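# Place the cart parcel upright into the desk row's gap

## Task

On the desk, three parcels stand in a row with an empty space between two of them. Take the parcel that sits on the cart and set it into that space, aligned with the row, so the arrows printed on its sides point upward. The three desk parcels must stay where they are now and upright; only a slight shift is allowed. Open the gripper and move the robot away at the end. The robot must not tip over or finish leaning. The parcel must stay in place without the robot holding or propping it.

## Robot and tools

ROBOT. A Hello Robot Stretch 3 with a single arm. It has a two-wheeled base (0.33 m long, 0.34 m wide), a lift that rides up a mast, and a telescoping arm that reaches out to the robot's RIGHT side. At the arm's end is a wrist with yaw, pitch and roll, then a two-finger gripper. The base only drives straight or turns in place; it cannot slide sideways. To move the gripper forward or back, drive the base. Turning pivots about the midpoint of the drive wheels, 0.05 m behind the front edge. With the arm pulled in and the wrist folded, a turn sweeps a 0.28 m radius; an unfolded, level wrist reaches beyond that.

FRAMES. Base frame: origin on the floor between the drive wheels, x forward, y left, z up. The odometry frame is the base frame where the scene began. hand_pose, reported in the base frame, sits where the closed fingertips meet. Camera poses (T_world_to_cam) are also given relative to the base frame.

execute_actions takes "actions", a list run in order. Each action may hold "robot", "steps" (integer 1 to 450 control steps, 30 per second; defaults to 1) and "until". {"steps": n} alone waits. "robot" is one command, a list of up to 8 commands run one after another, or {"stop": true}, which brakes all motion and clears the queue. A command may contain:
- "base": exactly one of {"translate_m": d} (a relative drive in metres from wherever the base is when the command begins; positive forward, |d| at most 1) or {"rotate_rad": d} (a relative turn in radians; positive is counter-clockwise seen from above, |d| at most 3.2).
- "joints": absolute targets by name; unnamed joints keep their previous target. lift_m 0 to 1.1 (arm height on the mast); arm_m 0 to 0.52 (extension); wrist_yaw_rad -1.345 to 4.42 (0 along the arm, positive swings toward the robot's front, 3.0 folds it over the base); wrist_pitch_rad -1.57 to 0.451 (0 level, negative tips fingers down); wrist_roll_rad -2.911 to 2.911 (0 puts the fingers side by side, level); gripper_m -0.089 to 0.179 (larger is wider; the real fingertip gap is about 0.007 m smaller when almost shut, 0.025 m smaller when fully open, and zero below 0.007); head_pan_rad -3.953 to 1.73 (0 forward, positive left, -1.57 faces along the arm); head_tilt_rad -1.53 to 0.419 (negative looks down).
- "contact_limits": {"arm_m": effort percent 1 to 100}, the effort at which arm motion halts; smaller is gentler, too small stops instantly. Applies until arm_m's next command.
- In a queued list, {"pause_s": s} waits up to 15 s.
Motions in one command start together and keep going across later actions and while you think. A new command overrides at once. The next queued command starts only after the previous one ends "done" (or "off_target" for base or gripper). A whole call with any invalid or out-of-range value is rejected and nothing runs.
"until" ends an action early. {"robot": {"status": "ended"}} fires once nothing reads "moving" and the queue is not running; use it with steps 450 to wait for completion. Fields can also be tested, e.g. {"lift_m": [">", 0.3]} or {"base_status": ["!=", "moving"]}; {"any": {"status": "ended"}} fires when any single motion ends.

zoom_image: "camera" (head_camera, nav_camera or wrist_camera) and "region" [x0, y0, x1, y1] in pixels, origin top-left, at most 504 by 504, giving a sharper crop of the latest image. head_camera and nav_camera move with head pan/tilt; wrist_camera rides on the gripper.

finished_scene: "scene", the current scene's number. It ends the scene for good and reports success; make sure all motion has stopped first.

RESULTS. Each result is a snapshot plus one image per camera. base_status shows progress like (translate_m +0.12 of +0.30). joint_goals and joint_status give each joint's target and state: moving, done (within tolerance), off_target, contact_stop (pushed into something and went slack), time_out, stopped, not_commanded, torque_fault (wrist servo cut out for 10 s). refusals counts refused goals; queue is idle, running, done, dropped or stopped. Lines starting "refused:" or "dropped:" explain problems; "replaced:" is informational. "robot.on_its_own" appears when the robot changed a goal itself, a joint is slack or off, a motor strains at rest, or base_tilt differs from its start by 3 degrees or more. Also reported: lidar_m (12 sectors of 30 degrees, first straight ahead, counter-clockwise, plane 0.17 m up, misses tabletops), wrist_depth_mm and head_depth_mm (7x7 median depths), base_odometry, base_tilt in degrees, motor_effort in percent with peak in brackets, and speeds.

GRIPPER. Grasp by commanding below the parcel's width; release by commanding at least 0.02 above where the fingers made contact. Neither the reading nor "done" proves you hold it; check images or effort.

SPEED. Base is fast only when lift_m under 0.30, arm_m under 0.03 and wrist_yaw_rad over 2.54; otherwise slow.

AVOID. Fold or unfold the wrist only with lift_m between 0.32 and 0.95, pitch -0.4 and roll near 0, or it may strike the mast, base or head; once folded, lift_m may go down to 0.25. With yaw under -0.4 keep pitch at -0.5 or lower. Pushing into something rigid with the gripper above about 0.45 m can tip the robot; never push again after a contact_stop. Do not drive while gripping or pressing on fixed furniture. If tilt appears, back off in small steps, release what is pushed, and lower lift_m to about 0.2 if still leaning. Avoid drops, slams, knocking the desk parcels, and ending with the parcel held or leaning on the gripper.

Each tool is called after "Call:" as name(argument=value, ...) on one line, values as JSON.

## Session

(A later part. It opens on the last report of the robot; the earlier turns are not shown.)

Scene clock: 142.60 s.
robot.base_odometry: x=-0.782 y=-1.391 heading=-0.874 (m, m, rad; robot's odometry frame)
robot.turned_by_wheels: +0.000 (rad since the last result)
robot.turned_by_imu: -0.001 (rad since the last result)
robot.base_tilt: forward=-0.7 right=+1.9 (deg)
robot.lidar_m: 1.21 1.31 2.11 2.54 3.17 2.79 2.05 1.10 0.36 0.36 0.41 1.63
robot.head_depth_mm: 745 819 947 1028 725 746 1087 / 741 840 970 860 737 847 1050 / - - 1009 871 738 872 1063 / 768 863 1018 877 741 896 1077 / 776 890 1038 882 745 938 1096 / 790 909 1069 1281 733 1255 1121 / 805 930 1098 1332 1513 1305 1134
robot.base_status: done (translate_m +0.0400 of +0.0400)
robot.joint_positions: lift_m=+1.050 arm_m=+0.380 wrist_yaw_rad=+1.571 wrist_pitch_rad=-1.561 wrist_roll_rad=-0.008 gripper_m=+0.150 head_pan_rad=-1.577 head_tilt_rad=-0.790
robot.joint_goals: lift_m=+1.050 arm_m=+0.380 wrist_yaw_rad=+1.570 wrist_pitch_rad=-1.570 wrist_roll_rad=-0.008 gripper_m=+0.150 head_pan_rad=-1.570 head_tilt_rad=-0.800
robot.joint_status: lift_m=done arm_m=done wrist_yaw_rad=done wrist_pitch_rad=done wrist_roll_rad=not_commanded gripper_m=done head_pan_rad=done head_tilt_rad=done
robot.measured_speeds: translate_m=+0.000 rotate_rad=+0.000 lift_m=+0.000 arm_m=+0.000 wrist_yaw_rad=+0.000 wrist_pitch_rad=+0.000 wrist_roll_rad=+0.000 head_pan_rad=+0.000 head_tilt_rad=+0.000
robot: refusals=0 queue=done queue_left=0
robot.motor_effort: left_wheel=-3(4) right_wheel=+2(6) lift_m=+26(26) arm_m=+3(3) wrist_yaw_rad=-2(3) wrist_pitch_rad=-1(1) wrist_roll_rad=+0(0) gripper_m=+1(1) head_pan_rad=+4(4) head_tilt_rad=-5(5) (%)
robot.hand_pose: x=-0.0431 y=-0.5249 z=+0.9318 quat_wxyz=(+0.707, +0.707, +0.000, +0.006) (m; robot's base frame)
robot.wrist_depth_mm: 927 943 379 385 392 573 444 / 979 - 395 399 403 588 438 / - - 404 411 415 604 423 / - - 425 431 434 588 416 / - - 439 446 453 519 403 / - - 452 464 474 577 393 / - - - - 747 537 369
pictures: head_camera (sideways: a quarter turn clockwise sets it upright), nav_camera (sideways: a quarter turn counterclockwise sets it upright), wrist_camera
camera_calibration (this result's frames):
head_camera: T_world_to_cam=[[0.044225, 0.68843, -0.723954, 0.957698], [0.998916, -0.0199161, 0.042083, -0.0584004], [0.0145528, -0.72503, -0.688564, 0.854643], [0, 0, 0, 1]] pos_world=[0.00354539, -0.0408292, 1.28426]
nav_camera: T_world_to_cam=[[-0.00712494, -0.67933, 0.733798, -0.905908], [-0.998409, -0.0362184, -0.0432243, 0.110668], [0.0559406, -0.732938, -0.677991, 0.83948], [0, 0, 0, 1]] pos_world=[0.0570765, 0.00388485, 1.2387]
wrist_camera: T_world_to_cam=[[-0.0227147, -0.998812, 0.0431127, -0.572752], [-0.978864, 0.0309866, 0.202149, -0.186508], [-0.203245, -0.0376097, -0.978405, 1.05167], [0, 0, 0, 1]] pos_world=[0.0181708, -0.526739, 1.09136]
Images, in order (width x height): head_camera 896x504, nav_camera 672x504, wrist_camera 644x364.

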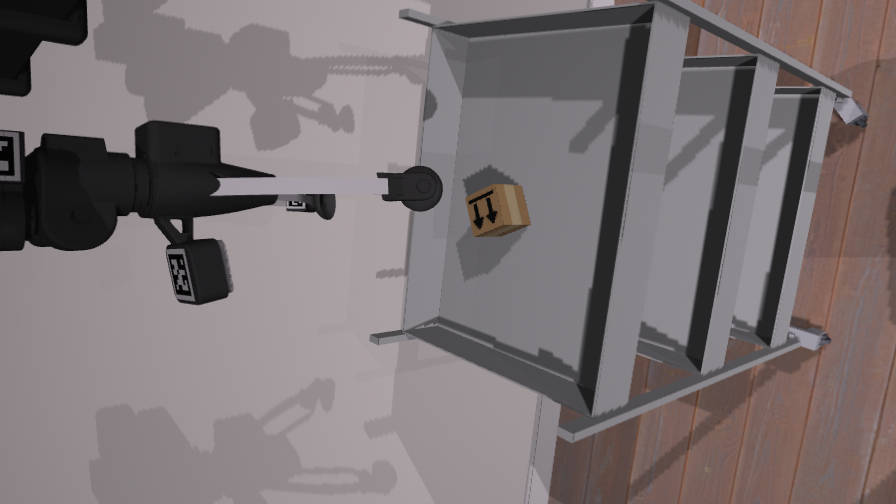

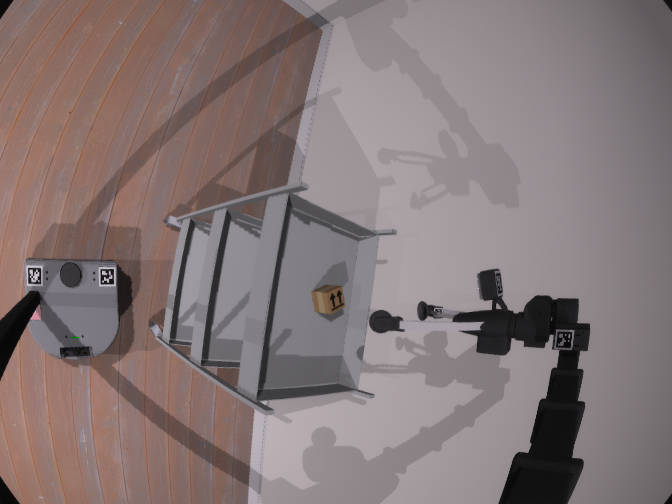

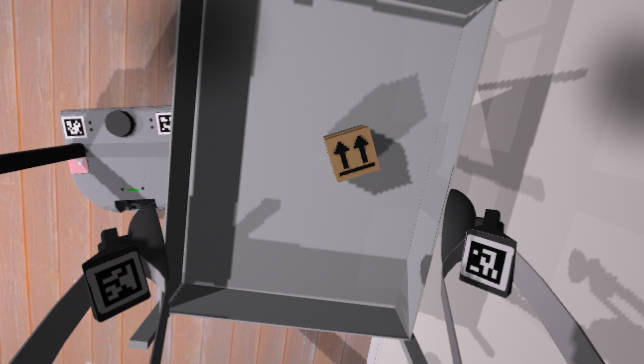

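Call:
zoom_image(camera="wrist_camera", region=[254, 80, 454, 230])

Region (254, 80, 454, 230) of wrist_camera's 644x364 image, scaled by 2.520; it fills the top 378 rows of this view, and the rest is white.

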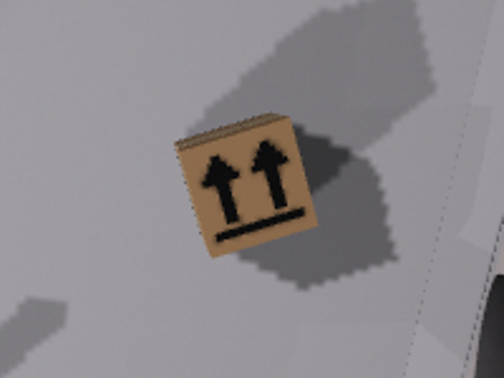

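Call:
execute_actions(actions=[{"robot": {"joints": {"arm_m": 0.435, "wrist_yaw_rad": 1.85, "lift_m": 0.95}}, "steps": 200, "until": {"robot": {"status": "ended"}}}])

Scene clock: 170.87 s.
robot.base_odometry: x=-0.782 y=-1.391 heading=-0.874 (m, m, rad; robot's odometry frame)
robot.turned_by_wheels: +0.000 (rad since the last result)
robot.turned_by_imu: -0.001 (rad since the last result)
robot.base_tilt: forward=-0.7 right=+1.9 (deg)
robot.lidar_m: 1.21 1.31 2.10 2.53 3.15 2.79 2.06 1.10 0.37 0.36 0.41 1.63
robot.head_depth_mm: 717 - 994 863 725 746 1082 / 721 868 975 863 734 849 1051 / 725 - 1030 874 738 870 1061 / 757 894 1048 881 744 895 1078 / 775 890 1038 883 746 936 1099 / 790 909 1069 1285 734 1248 1127 / 807 929 1097 1340 1518 1307 1124
robot.base_status: done (translate_m +0.0400 of +0.0400)
robot.joint_positions: lift_m=+0.950 arm_m=+0.435 wrist_yaw_rad=+1.848 wrist_pitch_rad=-1.561 wrist_roll_rad=-0.008 gripper_m=+0.150 head_pan_rad=-1.577 head_tilt_rad=-0.790
robot.joint_goals: lift_m=+0.950 arm_m=+0.435 wrist_yaw_rad=+1.850 wrist_pitch_rad=-1.570 wrist_roll_rad=-0.008 gripper_m=+0.150 head_pan_rad=-1.570 head_tilt_rad=-0.800
robot.joint_status: lift_m=done arm_m=done wrist_yaw_rad=done wrist_pitch_rad=done wrist_roll_rad=not_commanded gripper_m=done head_pan_rad=done head_tilt_rad=done
robot.measured_speeds: translate_m=+0.000 rotate_rad=+0.000 lift_m=+0.000 arm_m=+0.000 wrist_yaw_rad=+0.000 wrist_pitch_rad=+0.000 wrist_roll_rad=+0.000 head_pan_rad=+0.000 head_tilt_rad=+0.000
robot: refusals=0 queue=done queue_left=0
robot.motor_effort: left_wheel=-4(3) right_wheel=+1(1) lift_m=+12(26) arm_m=+3(3) wrist_yaw_rad=+2(3) wrist_pitch_rad=-1(1) wrist_roll_rad=+0(0) gripper_m=+1(1) head_pan_rad=+4(3) head_tilt_rad=-5(5) (%)
robot.hand_pose: x=-0.0422 y=-0.5858 z=+0.8327 quat_wxyz=(+0.700, +0.700, +0.098, +0.104) (m; robot's base frame)
robot.wrist_depth_mm: 550 288 294 298 302 275 443 / 252 300 303 309 314 310 436 / 272 310 314 318 321 520 403 / 303 323 325 281 332 517 375 / 327 330 336 344 344 445 354 / 325 - 352 357 569 444 328 / - 321 359 364 601 414 298
pictures: head_camera (sideways: a quarter turn clockwise sets it upright), nav_camera (sideways: a quarter turn counterclockwise sets it upright), wrist_camera
camera_calibration (this result's frames):
head_camera: T_world_to_cam=[[0.0442251, 0.68843, -0.723954, 0.957698], [0.998916, -0.0199164, 0.042083, -0.0584004], [0.0145526, -0.72503, -0.688564, 0.854643], [0, 0, 0, 1]] pos_world=[0.00354538, -0.0408292, 1.28426]
nav_camera: T_world_to_cam=[[-0.0071251, -0.67933, 0.733798, -0.905908], [-0.998409, -0.0362182, -0.0432243, 0.110668], [0.0559404, -0.732938, -0.677991, 0.83948], [0, 0, 0, 1]] pos_world=[0.0570765, 0.00388483, 1.2387]
wrist_camera: T_world_to_cam=[[0.251596, -0.966872, 0.0431127, -0.599036], [-0.949951, -0.238179, 0.202149, -0.320158], [-0.185183, -0.0918147, -0.978405, 0.921546], [0, 0, 0, 1]] pos_world=[0.0172357, -0.570835, 0.992191]
Images, in order (width x height): head_camera 896x504, nav_camera 672x504, wrist_camera 644x364.

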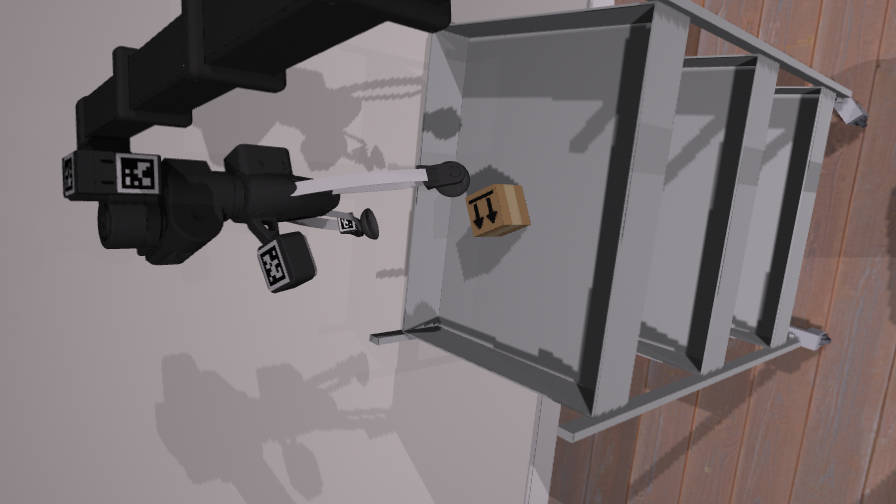

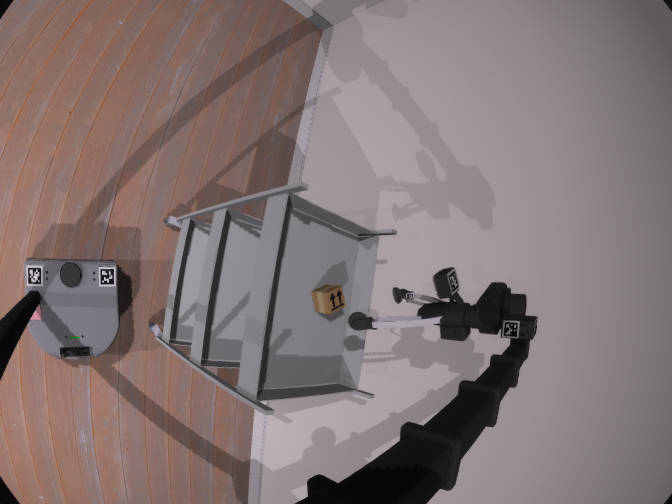

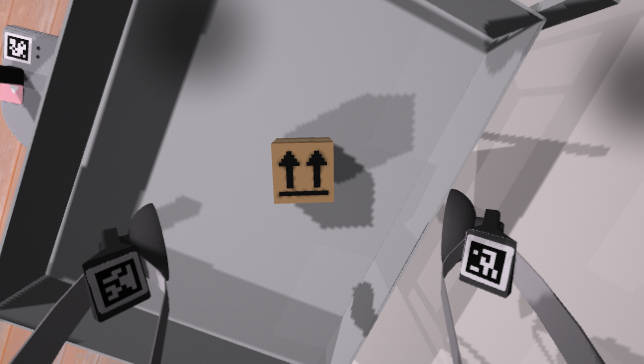

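Call:
execute_actions(actions=[{"robot": {"joints": {"lift_m": 0.825}, "base": {"translate_m": 0.015}}, "steps": 200, "until": {"robot": {"status": "ended"}}}])

Scene clock: 180.77 s.
robot.base_odometry: x=-0.773 y=-1.402 heading=-0.874 (m, m, rad; robot's odometry frame)
robot.turned_by_wheels: +0.000 (rad since the last result)
robot.turned_by_imu: -0.001 (rad since the last result)
robot.base_tilt: forward=-0.7 right=+1.9 (deg)
robot.lidar_m: 1.20 1.30 2.09 2.54 3.16 2.81 2.07 1.10 0.37 0.37 0.41 1.63
robot.head_depth_mm: 725 824 945 - - 818 1063 / 738 833 - 860 736 851 1052 / 750 844 - 873 739 891 1064 / 766 872 1032 878 742 913 1075 / 777 893 1041 887 744 932 1099 / 793 916 1076 1304 747 1279 1123 / 807 932 1102 1345 1538 1308 1130
robot.base_status: done (translate_m +0.0150 of +0.0150)
robot.joint_positions: lift_m=+0.825 arm_m=+0.435 wrist_yaw_rad=+1.848 wrist_pitch_rad=-1.561 wrist_roll_rad=-0.008 gripper_m=+0.150 head_pan_rad=-1.577 head_tilt_rad=-0.790
robot.joint_goals: lift_m=+0.825 arm_m=+0.435 wrist_yaw_rad=+1.850 wrist_pitch_rad=-1.570 wrist_roll_rad=-0.008 gripper_m=+0.150 head_pan_rad=-1.570 head_tilt_rad=-0.800
robot.joint_status: lift_m=done arm_m=done wrist_yaw_rad=done wrist_pitch_rad=done wrist_roll_rad=not_commanded gripper_m=done head_pan_rad=done head_tilt_rad=done
robot.measured_speeds: translate_m=+0.000 rotate_rad=+0.000 lift_m=+0.000 arm_m=+0.000 wrist_yaw_rad=+0.000 wrist_pitch_rad=+0.000 wrist_roll_rad=+0.000 head_pan_rad=+0.000 head_tilt_rad=+0.000
robot: refusals=0 queue=done queue_left=0
robot.motor_effort: left_wheel=-3(3) right_wheel=+2(6) lift_m=+12(12) arm_m=+2(2) wrist_yaw_rad=+2(2) wrist_pitch_rad=-1(1) wrist_roll_rad=+0(0) gripper_m=+1(1) head_pan_rad=+4(4) head_tilt_rad=-6(4) (%)
robot.hand_pose: x=-0.0422 y=-0.5858 z=+0.7077 quat_wxyz=(+0.700, +0.700, +0.098, +0.104) (m; robot's base frame)
robot.wrist_depth_mm: 178 180 183 184 187 189 187 / 184 186 188 190 193 196 177 / 190 193 195 198 200 202 162 / 197 199 201 202 208 207 162 / 205 205 207 157 216 178 322 / 211 - 217 163 224 179 328 / 221 224 228 231 231 183 300
pictures: head_camera (sideways: a quarter turn clockwise sets it upright), nav_camera (sideways: a quarter turn counterclockwise sets it upright), wrist_camera
camera_calibration (this result's frames):
head_camera: T_world_to_cam=[[0.0442249, 0.68843, -0.723954, 0.957698], [0.998916, -0.019916, 0.042083, -0.0584004], [0.0145529, -0.72503, -0.688564, 0.854643], [0, 0, 0, 1]] pos_world=[0.0035454, -0.0408292, 1.28426]
nav_camera: T_world_to_cam=[[-0.00712486, -0.67933, 0.733798, -0.905908], [-0.998409, -0.0362186, -0.0432242, 0.110668], [0.0559406, -0.732939, -0.677991, 0.83948], [0, 0, 0, 1]] pos_world=[0.0570765, 0.00388485, 1.2387]
wrist_camera: T_world_to_cam=[[0.251596, -0.966872, 0.0431129, -0.593648], [-0.949949, -0.238178, 0.202159, -0.2949], [-0.185193, -0.0918175, -0.978403, 0.799244], [0, 0, 0, 1]] pos_world=[0.0172347, -0.570836, 0.867194]
Images, in order (width x height): head_camera 896x504, nav_camera 672x504, wrist_camera 644x364.

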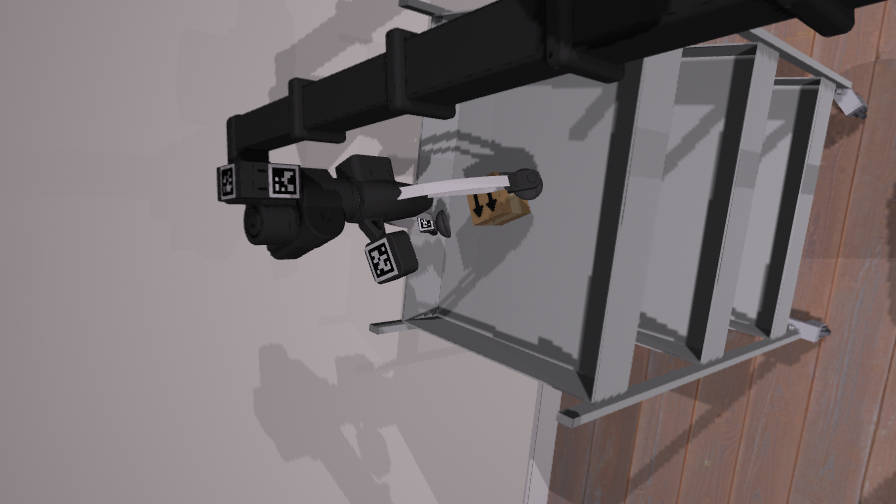

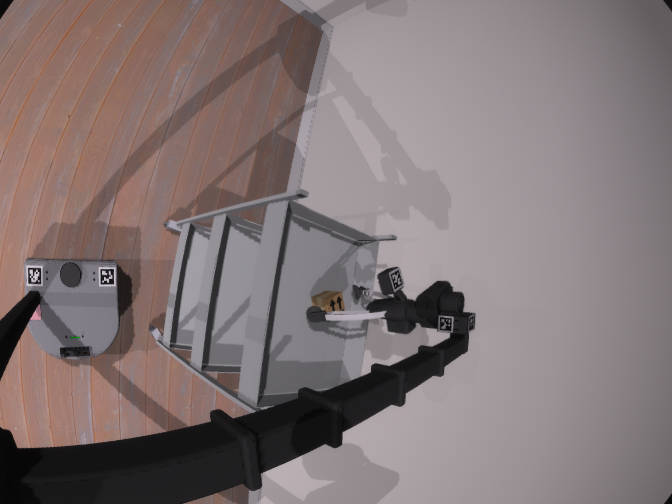

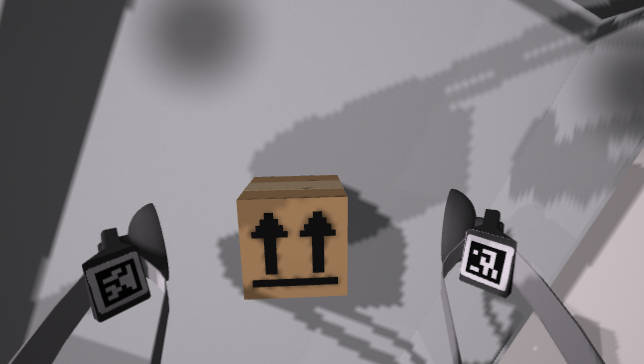

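Call:
execute_actions(actions=[{"robot": [{"joints": {"lift_m": 0.805}}, {"joints": {"gripper_m": 0.03}}], "steps": 200, "until": {"robot": {"status": "ended"}}}])

Scene clock: 187.80 s.
robot.base_odometry: x=-0.773 y=-1.402 heading=-0.874 (m, m, rad; robot's odometry frame)
robot.turned_by_wheels: +0.000 (rad since the last result)
robot.turned_by_imu: -0.001 (rad since the last result)
robot.base_tilt: forward=-0.8 right=+1.9 (deg)
robot.lidar_m: 1.20 1.30 2.09 2.54 3.14 2.81 2.06 1.10 0.37 0.37 0.41 1.64
robot.head_depth_mm: 724 822 951 1040 - - 1067 / 737 839 933 852 735 848 1051 / 749 855 - 862 738 890 1058 / 764 875 1039 879 742 916 1076 / 778 892 1039 884 744 934 1098 / 793 914 1075 1300 747 1278 1129 / 810 933 1099 1342 1544 1311 1126
robot.base_status: done (translate_m +0.0150 of +0.0150)
robot.joint_positions: lift_m=+0.805 arm_m=+0.435 wrist_yaw_rad=+1.848 wrist_pitch_rad=-1.561 wrist_roll_rad=-0.008 gripper_m=+0.031 head_pan_rad=-1.577 head_tilt_rad=-0.790
robot.joint_goals: lift_m=+0.805 arm_m=+0.435 wrist_yaw_rad=+1.850 wrist_pitch_rad=-1.570 wrist_roll_rad=-0.008 gripper_m=+0.030 head_pan_rad=-1.570 head_tilt_rad=-0.800
robot.joint_status: lift_m=done arm_m=done wrist_yaw_rad=done wrist_pitch_rad=done wrist_roll_rad=not_commanded gripper_m=done head_pan_rad=done head_tilt_rad=done
robot.measured_speeds: translate_m=+0.000 rotate_rad=+0.000 lift_m=+0.000 arm_m=+0.000 wrist_yaw_rad=+0.000 wrist_pitch_rad=+0.000 wrist_roll_rad=+0.000 head_pan_rad=+0.000 head_tilt_rad=+0.000
robot: refusals=0 queue=done queue_left=0
robot.motor_effort: left_wheel=-3(3) right_wheel=+1(2) lift_m=+12(13) arm_m=+2(3) wrist_yaw_rad=+3(2) wrist_pitch_rad=-1(1) wrist_roll_rad=+0(0) gripper_m=-10(85) head_pan_rad=+4(3) head_tilt_rad=-6(5) (%)
robot.hand_pose: x=-0.0422 y=-0.5858 z=+0.6877 quat_wxyz=(+0.700, +0.700, +0.098, +0.104) (m; robot's base frame)
robot.wrist_depth_mm: 161 162 164 166 168 171 172 / 166 167 170 173 175 177 176 / 172 174 175 178 181 183 163 / 178 180 181 182 188 189 151 / 185 187 132 133 195 192 143 / 191 193 196 138 204 174 150 / 199 201 204 208 209 155 302
pictures: head_camera (sideways: a quarter turn clockwise sets it upright), nav_camera (sideways: a quarter turn counterclockwise sets it upright), wrist_camera
camera_calibration (this result's frames):
head_camera: T_world_to_cam=[[0.0442249, 0.68843, -0.723954, 0.957698], [0.998916, -0.019916, 0.042083, -0.0584004], [0.0145529, -0.72503, -0.688564, 0.854643], [0, 0, 0, 1]] pos_world=[0.0035454, -0.0408292, 1.28426]
nav_camera: T_world_to_cam=[[-0.00712486, -0.67933, 0.733798, -0.905908], [-0.998409, -0.0362186, -0.0432243, 0.110668], [0.0559406, -0.732938, -0.677991, 0.83948], [0, 0, 0, 1]] pos_world=[0.0570765, 0.00388485, 1.2387]
wrist_camera: T_world_to_cam=[[0.251596, -0.966872, 0.0431129, -0.592786], [-0.949949, -0.238178, 0.202159, -0.290855], [-0.185193, -0.0918173, -0.978403, 0.779669], [0, 0, 0, 1]] pos_world=[0.0172347, -0.570836, 0.847187]
Images, in order (width x height): head_camera 896x504, nav_camera 672x504, wrist_camera 644x364.

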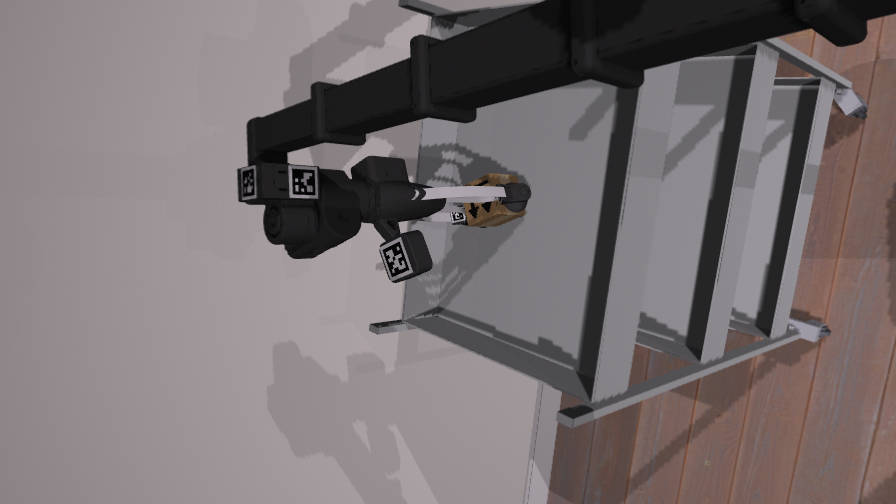

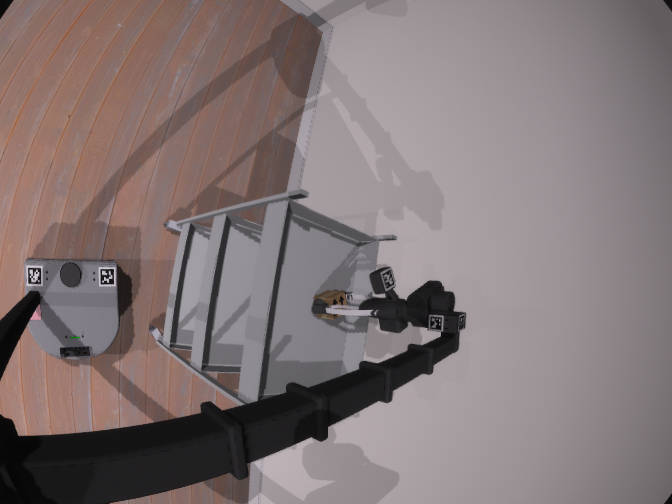

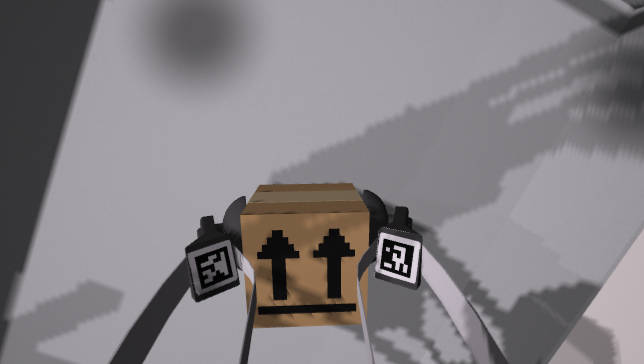

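Call:
execute_actions(actions=[{"robot": [{"joints": {"gripper_m": 0.02, "lift_m": 1.0}}, {"joints": {"arm_m": 0.0, "wrist_pitch_rad": 0.0}}, {"joints": {"wrist_yaw_rad": 0.0}}], "steps": 450, "until": {"robot": {"status": "ended"}}}])

Scene clock: 217.33 s.
robot.base_odometry: x=-0.773 y=-1.402 heading=-0.874 (m, m, rad; robot's odometry frame)
robot.turned_by_wheels: +0.000 (rad since the last result)
robot.turned_by_imu: -0.002 (rad since the last result)
robot.base_tilt: forward=-0.8 right=+1.8 (deg)
robot.lidar_m: 1.20 1.30 2.08 2.54 3.15 2.81 2.06 1.10 0.37 0.37 0.41 1.64
robot.head_depth_mm: 723 819 - - - - 1082 / 738 834 - - - 850 1051 / 751 836 - - - 871 1063 / 765 862 - 879 741 914 1077 / 777 891 1042 884 745 931 1101 / 795 911 1072 1298 745 1273 1123 / 810 932 1101 1344 1531 1303 1128
robot.base_status: done (translate_m +0.0150 of +0.0150)
robot.joint_positions: lift_m=+1.000 arm_m=+0.002 wrist_yaw_rad=+0.002 wrist_pitch_rad=-0.029 wrist_roll_rad=-0.008 gripper_m=+0.021 head_pan_rad=-1.577 head_tilt_rad=-0.790
robot.joint_goals: lift_m=+1.000 arm_m=+0.000 wrist_yaw_rad=+0.000 wrist_pitch_rad=+0.000 wrist_roll_rad=-0.008 gripper_m=+0.020 head_pan_rad=-1.570 head_tilt_rad=-0.800
robot.joint_status: lift_m=done arm_m=done wrist_yaw_rad=done wrist_pitch_rad=done wrist_roll_rad=not_commanded gripper_m=done head_pan_rad=done head_tilt_rad=done
robot.measured_speeds: translate_m=+0.000 rotate_rad=+0.000 lift_m=+0.000 arm_m=+0.000 wrist_yaw_rad=+0.000 wrist_pitch_rad=+0.000 wrist_roll_rad=+0.000 head_pan_rad=+0.000 head_tilt_rad=+0.000
robot: refusals=0 queue=done queue_left=0
robot.motor_effort: left_wheel=-3(3) right_wheel=+2(2) lift_m=+26(27) arm_m=-4(5) wrist_yaw_rad=-2(6) wrist_pitch_rad=+9(6) wrist_roll_rad=+0(0) gripper_m=-13(58) head_pan_rad=+2(4) head_tilt_rad=-6(5) (%)
robot.hand_pose: x=-0.0209 y=-0.4021 z=+1.1067 quat_wxyz=(+0.710, +0.011, -0.704, -0.010) (m; robot's base frame)
robot.wrist_depth_mm: 674 646 631 611 589 565 547 / 709 686 649 631 608 585 563 / 740 701 688 664 632 604 589 / 785 755 707 670 657 637 608 / 824 783 132 133 680 656 628 / 863 838 788 138 729 687 673 / 931 864 830 775 741 720 694
pictures: head_camera (sideways: a quarter turn clockwise sets it upright), nav_camera (sideways: a quarter turn counterclockwise sets it upright), wrist_camera
camera_calibration (this result's frames):
head_camera: T_world_to_cam=[[0.0442248, 0.688432, -0.723951, 0.957695], [0.998916, -0.0199161, 0.0420829, -0.0584003], [0.014553, -0.725027, -0.688566, 0.854647], [0, 0, 0, 1]] pos_world=[0.0035454, -0.0408291, 1.28426]
nav_camera: T_world_to_cam=[[-0.00712479, -0.679333, 0.733796, -0.905904], [-0.998409, -0.0362185, -0.0432244, 0.110668], [0.0559408, -0.732936, -0.677994, 0.839483], [0, 0, 0, 1]] pos_world=[0.0570765, 0.00388508, 1.2387]
wrist_camera: T_world_to_cam=[[-0.998962, 0.0408897, -0.0200941, 0.0104854], [0.029338, 0.239892, -0.970356, 1.19876], [-0.0348571, -0.969938, -0.240842, 0.044224], [0, 0, 0, 1]] pos_world=[-0.0231532, -0.245106, 1.17408]
Images, in order (width x height): head_camera 896x504, nav_camera 672x504, wrist_camera 644x364.

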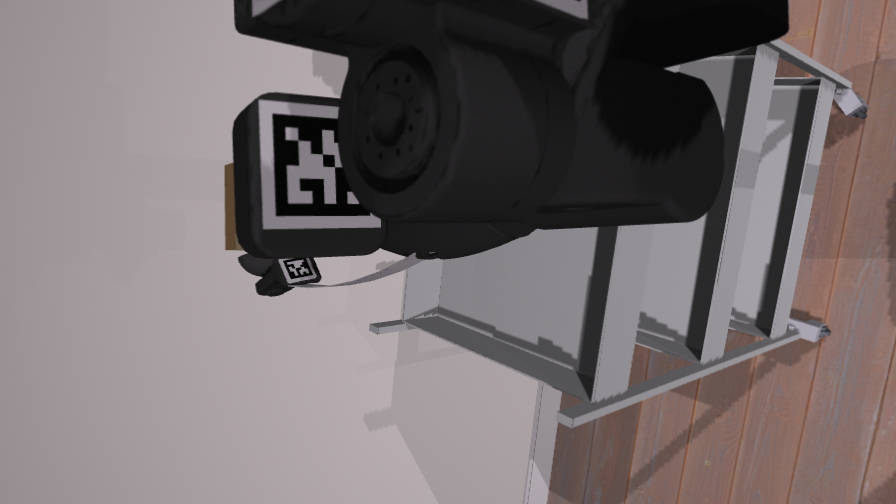

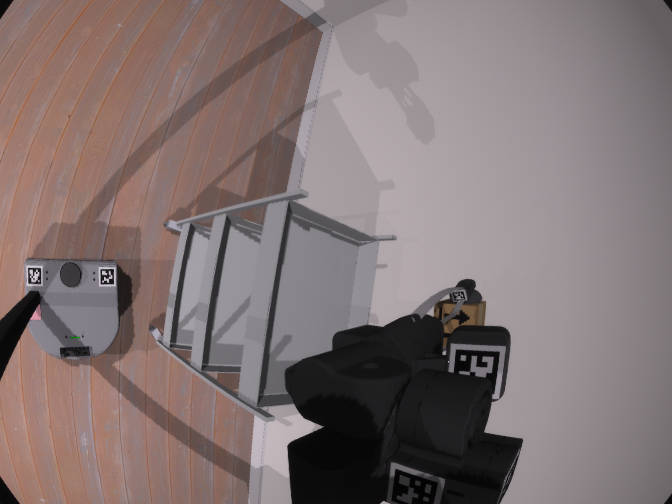

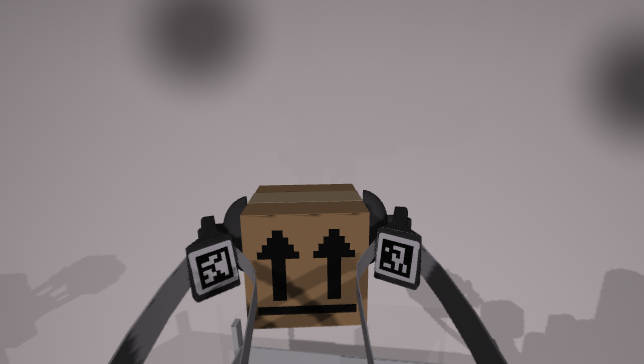

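Call:
execute_actions(actions=[{"robot": [{"base": {"rotate_rad": -0.443}, "joints": {"head_pan_rad": -3.14, "head_tilt_rad": -0.4}}, {"base": {"translate_m": -1.0}}, {"base": {"translate_m": -1.0}}, {"base": {"translate_m": -0.18}}, {"base": {"rotate_rad": -1.127}, "joints": {"head_pan_rad": -1.57, "head_tilt_rad": -0.6}}], "steps": 450, "until": {"robot": {"status": "ended"}}}, {"steps": 450, "until": {"robot": {"status": "ended"}}}])

Scene clock: 252.70 s.
robot.base_odometry: x=-1.320 y=+0.708 heading=-2.444 (m, m, rad; robot's odometry frame)
robot.turned_by_wheels: -1.570 (rad since the last result)
robot.turned_by_imu: -1.556 (rad since the last result)
robot.base_tilt: forward=-0.8 right=+1.8 (deg)
robot.lidar_m: 1.44 1.62 2.12 3.22 2.51 2.26 2.09 0.79 0.90 0.89 0.70 1.45
robot.head_depth_mm: 696 764 831 688 - - - / 707 781 845 658 - - - / 722 795 857 - - - - / 732 809 879 - 432 387 322 / 746 827 895 655 449 389 323 / 759 843 914 659 490 390 323 / 774 865 935 663 493 391 324
robot.base_status: done (rotate_rad -1.1268 of -1.1270)
robot.joint_positions: lift_m=+1.000 arm_m=+0.002 wrist_yaw_rad=+0.001 wrist_pitch_rad=-0.029 wrist_roll_rad=-0.008 gripper_m=+0.021 head_pan_rad=-1.577 head_tilt_rad=-0.593
robot.joint_goals: lift_m=+1.000 arm_m=+0.000 wrist_yaw_rad=+0.000 wrist_pitch_rad=+0.000 wrist_roll_rad=-0.008 gripper_m=+0.020 head_pan_rad=-1.570 head_tilt_rad=-0.600
robot.joint_status: lift_m=done arm_m=done wrist_yaw_rad=done wrist_pitch_rad=done wrist_roll_rad=not_commanded gripper_m=done head_pan_rad=done head_tilt_rad=done
robot.measured_speeds: translate_m=+0.000 rotate_rad=+0.000 lift_m=+0.000 arm_m=+0.000 wrist_yaw_rad=+0.000 wrist_pitch_rad=+0.000 wrist_roll_rad=+0.000 head_pan_rad=+0.000 head_tilt_rad=+0.000
robot: refusals=0 queue=done queue_left=0
robot.motor_effort: left_wheel=+3(8) right_wheel=-4(7) lift_m=+26(26) arm_m=-4(4) wrist_yaw_rad=-1(2) wrist_pitch_rad=+9(9) wrist_roll_rad=+0(0) gripper_m=-13(13) head_pan_rad=+4(58) head_tilt_rad=-4(33) (%)
robot.hand_pose: x=-0.0212 y=-0.4021 z=+1.1067 quat_wxyz=(+0.710, +0.011, -0.704, -0.010) (m; robot's base frame)
robot.wrist_depth_mm: 660 643 615 588 571 543 540 / 708 662 634 616 592 568 551 / 712 689 667 628 620 590 575 / 751 726 697 658 648 618 592 / 561 544 132 132 540 499 480 / 396 393 346 138 353 367 358 / 306 303 298 284 292 287 286
pictures: head_camera (sideways: a quarter turn clockwise sets it upright), nav_camera (sideways: a quarter turn counterclockwise sets it upright), wrist_camera
camera_calibration (this result's frames):
head_camera: T_world_to_cam=[[0.0435657, 0.532868, -0.845076, 1.11559], [0.99896, -0.0118242, 0.0440429, -0.0609633], [0.0134767, -0.846116, -0.532828, 0.652057], [0, 0, 0, 1]] pos_world=[0.00351076, -0.0434684, 1.29288]
nav_camera: T_world_to_cam=[[-0.0064507, -0.522033, 0.852901, -1.06117], [-0.998472, -0.0434422, -0.0341412, 0.0988534], [0.0548747, -0.851818, -0.520955, 0.635198], [0, 0, 0, 1]] pos_world=[0.0570008, -0.00860094, 1.23936]
wrist_camera: T_world_to_cam=[[-0.998915, 0.0420237, -0.0200931, 0.0106518], [0.0296089, 0.239845, -0.97036, 1.19876], [-0.0359588, -0.969901, -0.240829, 0.0441869], [0, 0, 0, 1]] pos_world=[-0.0232648, -0.245107, 1.17409]
Images, in order (width x height): head_camera 896x504, nav_camera 672x504, wrist_camera 644x364.

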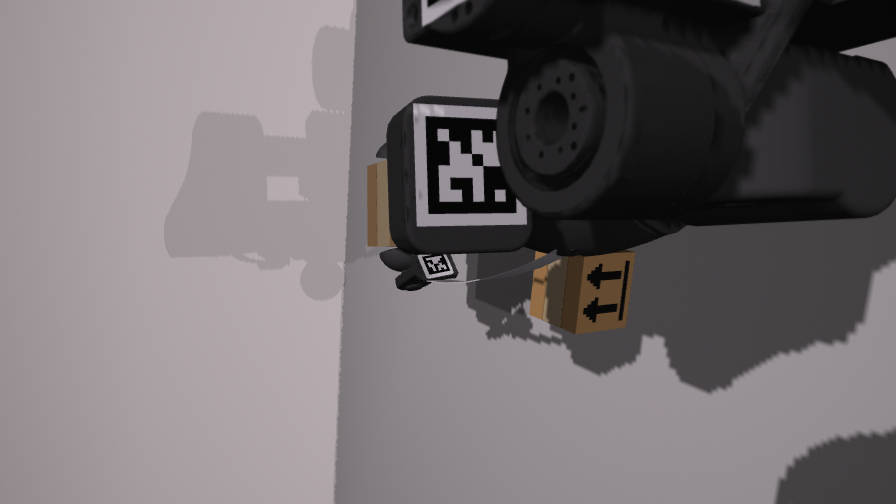

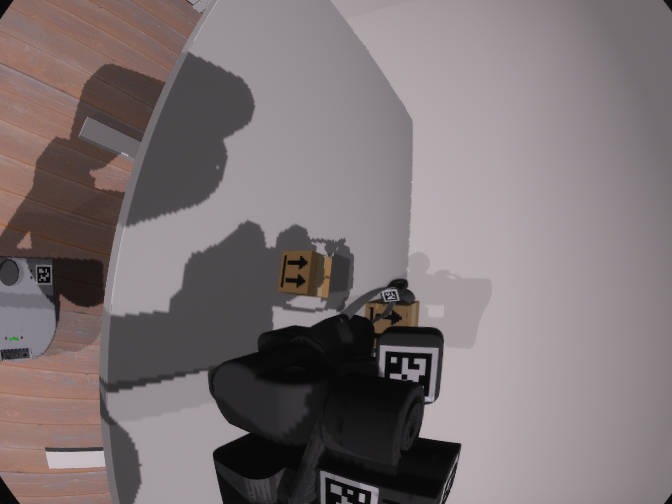

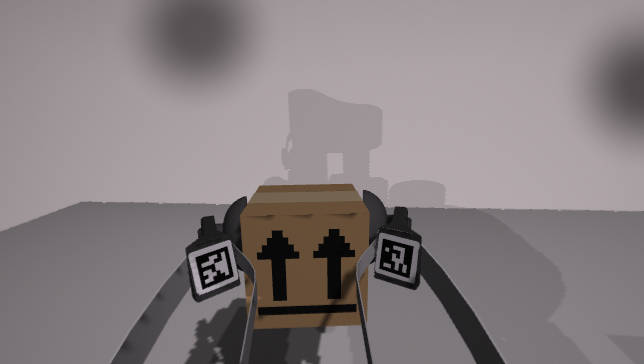

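Call:
execute_actions(actions=[{"robot": {"joints": {"head_pan_rad": -2.1, "head_tilt_rad": -0.8}}, "steps": 100, "until": {"robot": {"status": "ended"}}}])

Scene clock: 262.47 s.
robot.base_odometry: x=-1.320 y=+0.708 heading=-2.444 (m, m, rad; robot's odometry frame)
robot.turned_by_wheels: +0.000 (rad since the last result)
robot.turned_by_imu: -0.001 (rad since the last result)
robot.base_tilt: forward=-0.8 right=+1.8 (deg)
robot.lidar_m: 1.44 1.63 2.12 3.23 2.51 2.25 2.09 0.79 0.90 0.89 0.70 1.45
robot.head_depth_mm: 878 917 - - - 333 1064 / 843 915 - - - 334 307 / 811 878 - - - 322 302 / 784 847 - - - 322 292 / 755 840 - - - 324 295 / 728 809 - - - - 296 / 705 781 - - - 333 297
robot.base_status: done (rotate_rad -1.1268 of -1.1270)
robot.joint_positions: lift_m=+1.000 arm_m=+0.002 wrist_yaw_rad=+0.001 wrist_pitch_rad=-0.029 wrist_roll_rad=-0.008 gripper_m=+0.021 head_pan_rad=-2.093 head_tilt_rad=-0.790
robot.joint_goals: lift_m=+1.000 arm_m=+0.000 wrist_yaw_rad=+0.000 wrist_pitch_rad=+0.000 wrist_roll_rad=-0.008 gripper_m=+0.020 head_pan_rad=-2.100 head_tilt_rad=-0.800
robot.joint_status: lift_m=done arm_m=done wrist_yaw_rad=done wrist_pitch_rad=done wrist_roll_rad=not_commanded gripper_m=done head_pan_rad=done head_tilt_rad=done
robot.measured_speeds: translate_m=+0.000 rotate_rad=+0.000 lift_m=+0.000 arm_m=+0.000 wrist_yaw_rad=+0.000 wrist_pitch_rad=+0.000 wrist_roll_rad=+0.000 head_pan_rad=+0.000 head_tilt_rad=+0.000
robot: refusals=0 queue=done queue_left=0
robot.motor_effort: left_wheel=+3(3) right_wheel=-3(4) lift_m=+26(26) arm_m=-4(4) wrist_yaw_rad=-1(0) wrist_pitch_rad=+9(9) wrist_roll_rad=+0(0) gripper_m=-13(12) head_pan_rad=-6(42) head_tilt_rad=-5(24) (%)
robot.hand_pose: x=-0.0212 y=-0.4021 z=+1.1067 quat_wxyz=(+0.710, +0.011, -0.704, -0.010) (m; robot's base frame)
robot.wrist_depth_mm: 663 639 610 587 568 549 539 / 682 666 633 610 594 570 553 / 719 691 666 653 617 596 578 / 767 717 700 662 641 614 595 / 562 539 132 133 540 490 486 / 393 392 344 137 352 366 361 / 307 303 298 284 291 288 285
pictures: head_camera (sideways: a quarter turn clockwise sets it upright), nav_camera (sideways: a quarter turn counterclockwise sets it upright), wrist_camera
camera_calibration (this result's frames):
head_camera: T_world_to_cam=[[0.378053, 0.576536, -0.724349, 0.956177], [0.858937, -0.510349, 0.0420911, -0.0575571], [-0.345404, -0.638083, -0.688147, 0.856297], [0, 0, 0, 1]] pos_world=[-0.0162794, -0.0342569, 1.28429]
nav_camera: T_world_to_cam=[[-0.341293, -0.58693, 0.734188, -0.904378], [-0.886203, 0.461278, -0.0432001, 0.109952], [-0.31331, -0.665384, -0.67757, 0.841184], [0, 0, 0, 1]] pos_world=[0.0523336, -0.021814, 1.23869]
wrist_camera: T_world_to_cam=[[-0.998915, 0.0420238, -0.0200931, 0.0106518], [0.0296088, 0.239845, -0.97036, 1.19876], [-0.035959, -0.969901, -0.240828, 0.0441868], [0, 0, 0, 1]] pos_world=[-0.0232648, -0.245107, 1.17409]
Images, in order (width x height): head_camera 896x504, nav_camera 672x504, wrist_camera 644x364.

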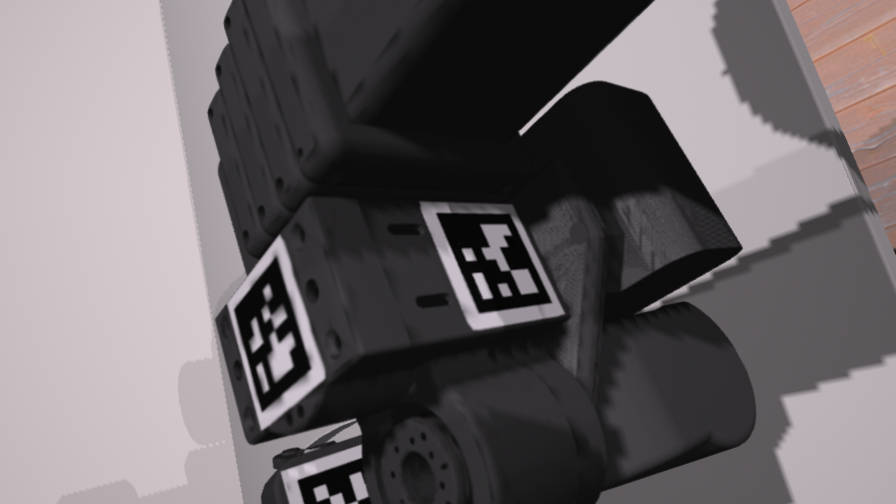

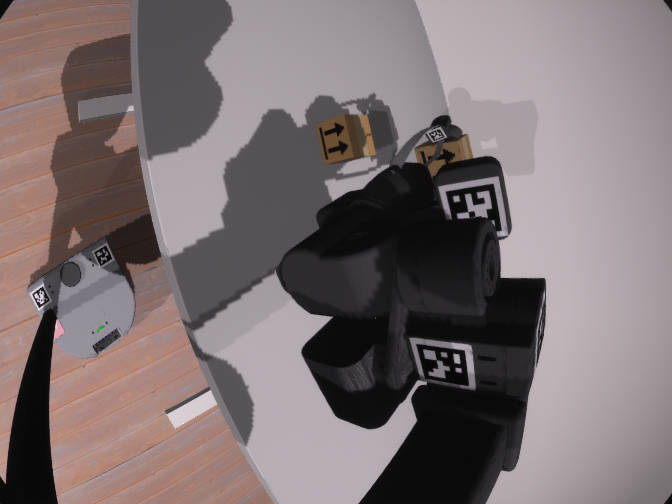

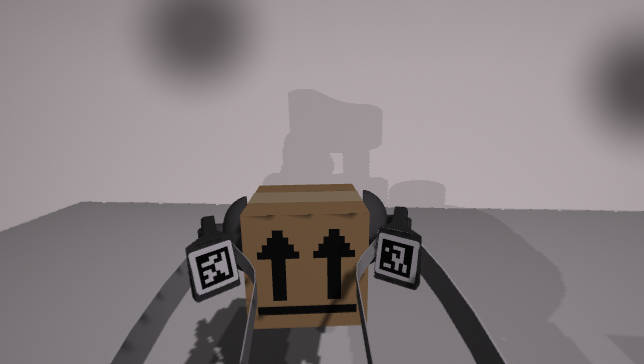

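Call:
execute_actions(actions=[{"robot": {"base": {"translate_m": -0.3}, "joints": {"head_pan_rad": -1.1, "head_tilt_rad": -0.7}}, "steps": 200, "until": {"robot": {"status": "ended"}}}])

Scene clock: 276.70 s.
robot.base_odometry: x=-1.091 y=+0.901 heading=-2.444 (m, m, rad; robot's odometry frame)
robot.turned_by_wheels: +0.000 (rad since the last result)
robot.turned_by_imu: -0.003 (rad since the last result)
robot.base_tilt: forward=-0.7 right=+1.8 (deg)
robot.lidar_m: 1.74 1.95 2.30 3.28 2.25 2.00 1.97 0.53 0.84 0.84 0.94 0.92
robot.head_depth_mm: 700 775 724 535 373 351 299 / 745 830 731 538 392 353 300 / 800 897 737 541 403 354 301 / 860 953 743 545 430 355 302 / 930 1019 750 547 433 356 303 / 1012 1108 755 517 434 358 304 / 1115 1251 761 554 437 359 318
robot.base_status: done (translate_m -0.3000 of -0.3000)
robot.joint_positions: lift_m=+1.000 arm_m=+0.002 wrist_yaw_rad=+0.001 wrist_pitch_rad=-0.029 wrist_roll_rad=-0.008 gripper_m=+0.021 head_pan_rad=-1.107 head_tilt_rad=-0.705
robot.joint_goals: lift_m=+1.000 arm_m=+0.000 wrist_yaw_rad=+0.000 wrist_pitch_rad=+0.000 wrist_roll_rad=-0.008 gripper_m=+0.020 head_pan_rad=-1.100 head_tilt_rad=-0.700
robot.joint_status: lift_m=done arm_m=done wrist_yaw_rad=done wrist_pitch_rad=done wrist_roll_rad=not_commanded gripper_m=done head_pan_rad=done head_tilt_rad=done
robot.measured_speeds: translate_m=+0.000 rotate_rad=+0.000 lift_m=+0.000 arm_m=+0.000 wrist_yaw_rad=+0.000 wrist_pitch_rad=+0.000 wrist_roll_rad=+0.000 head_pan_rad=+0.000 head_tilt_rad=+0.000
robot: refusals=0 queue=done queue_left=0
robot.motor_effort: left_wheel=+3(5) right_wheel=-2(7) lift_m=+26(26) arm_m=-4(4) wrist_yaw_rad=+0(1) wrist_pitch_rad=+9(9) wrist_roll_rad=+0(0) gripper_m=-13(12) head_pan_rad=+5(56) head_tilt_rad=+2(14) (%)
robot.hand_pose: x=-0.0212 y=-0.4021 z=+1.1067 quat_wxyz=(+0.710, +0.011, -0.704, -0.010) (m; robot's base frame)
robot.wrist_depth_mm: 593 582 559 539 523 504 492 / 637 612 589 561 543 529 507 / 652 638 610 589 567 544 534 / 691 661 644 599 592 560 545 / 553 534 132 132 540 495 486 / 392 390 344 137 353 366 359 / 307 304 298 284 293 288 285
pictures: head_camera (sideways: a quarter turn clockwise sets it upright), nav_camera (sideways: a quarter turn counterclockwise sets it upright), wrist_camera
camera_calibration (this result's frames):
head_camera: T_world_to_cam=[[-0.243349, 0.576662, -0.779899, 1.03237], [0.898237, 0.437389, 0.0431343, -0.0591596], [0.365993, -0.690038, -0.624417, 0.76906], [0, 0, 0, 1]] pos_world=[0.0228948, -0.0387721, 1.28791]
nav_camera: T_world_to_cam=[[0.27196, -0.551044, 0.788916, -0.979452], [-0.872438, -0.487127, -0.0394977, 0.105053], [0.406067, -0.677538, -0.61323, 0.753104], [0, 0, 0, 1]] pos_world=[0.0522125, 0.0217099, 1.23868]
wrist_camera: T_world_to_cam=[[-0.998915, 0.0420239, -0.020093, 0.0106517], [0.0296088, 0.239845, -0.97036, 1.19876], [-0.0359591, -0.969901, -0.240828, 0.0441868], [0, 0, 0, 1]] pos_world=[-0.0232648, -0.245107, 1.17409]
Images, in order (width x height): head_camera 896x504, nav_camera 672x504, wrist_camera 644x364.

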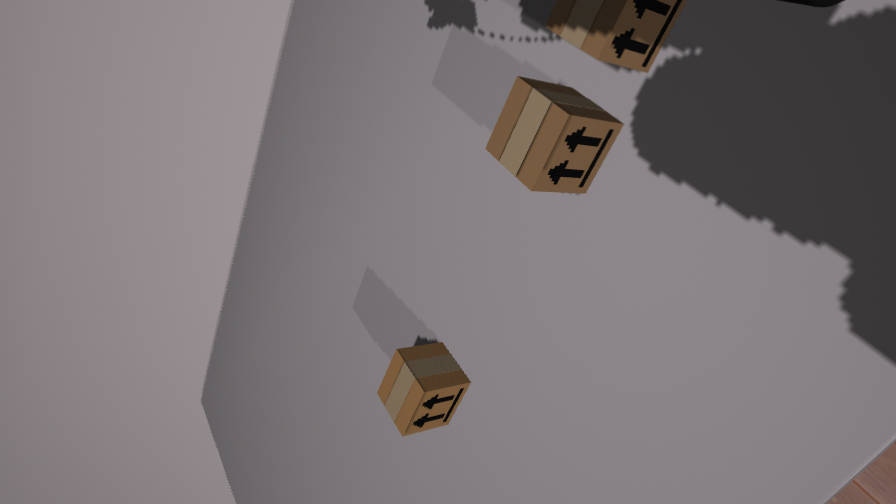

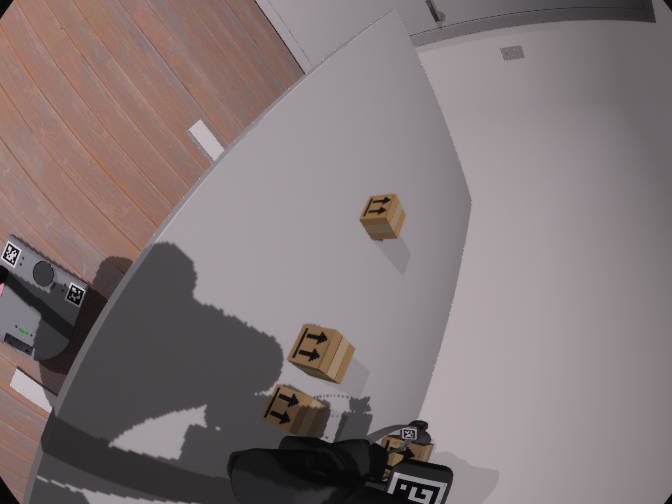

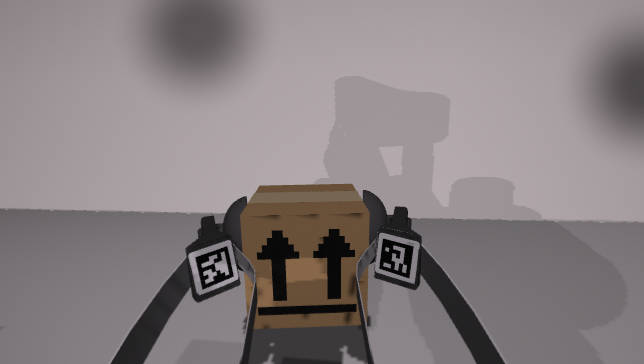

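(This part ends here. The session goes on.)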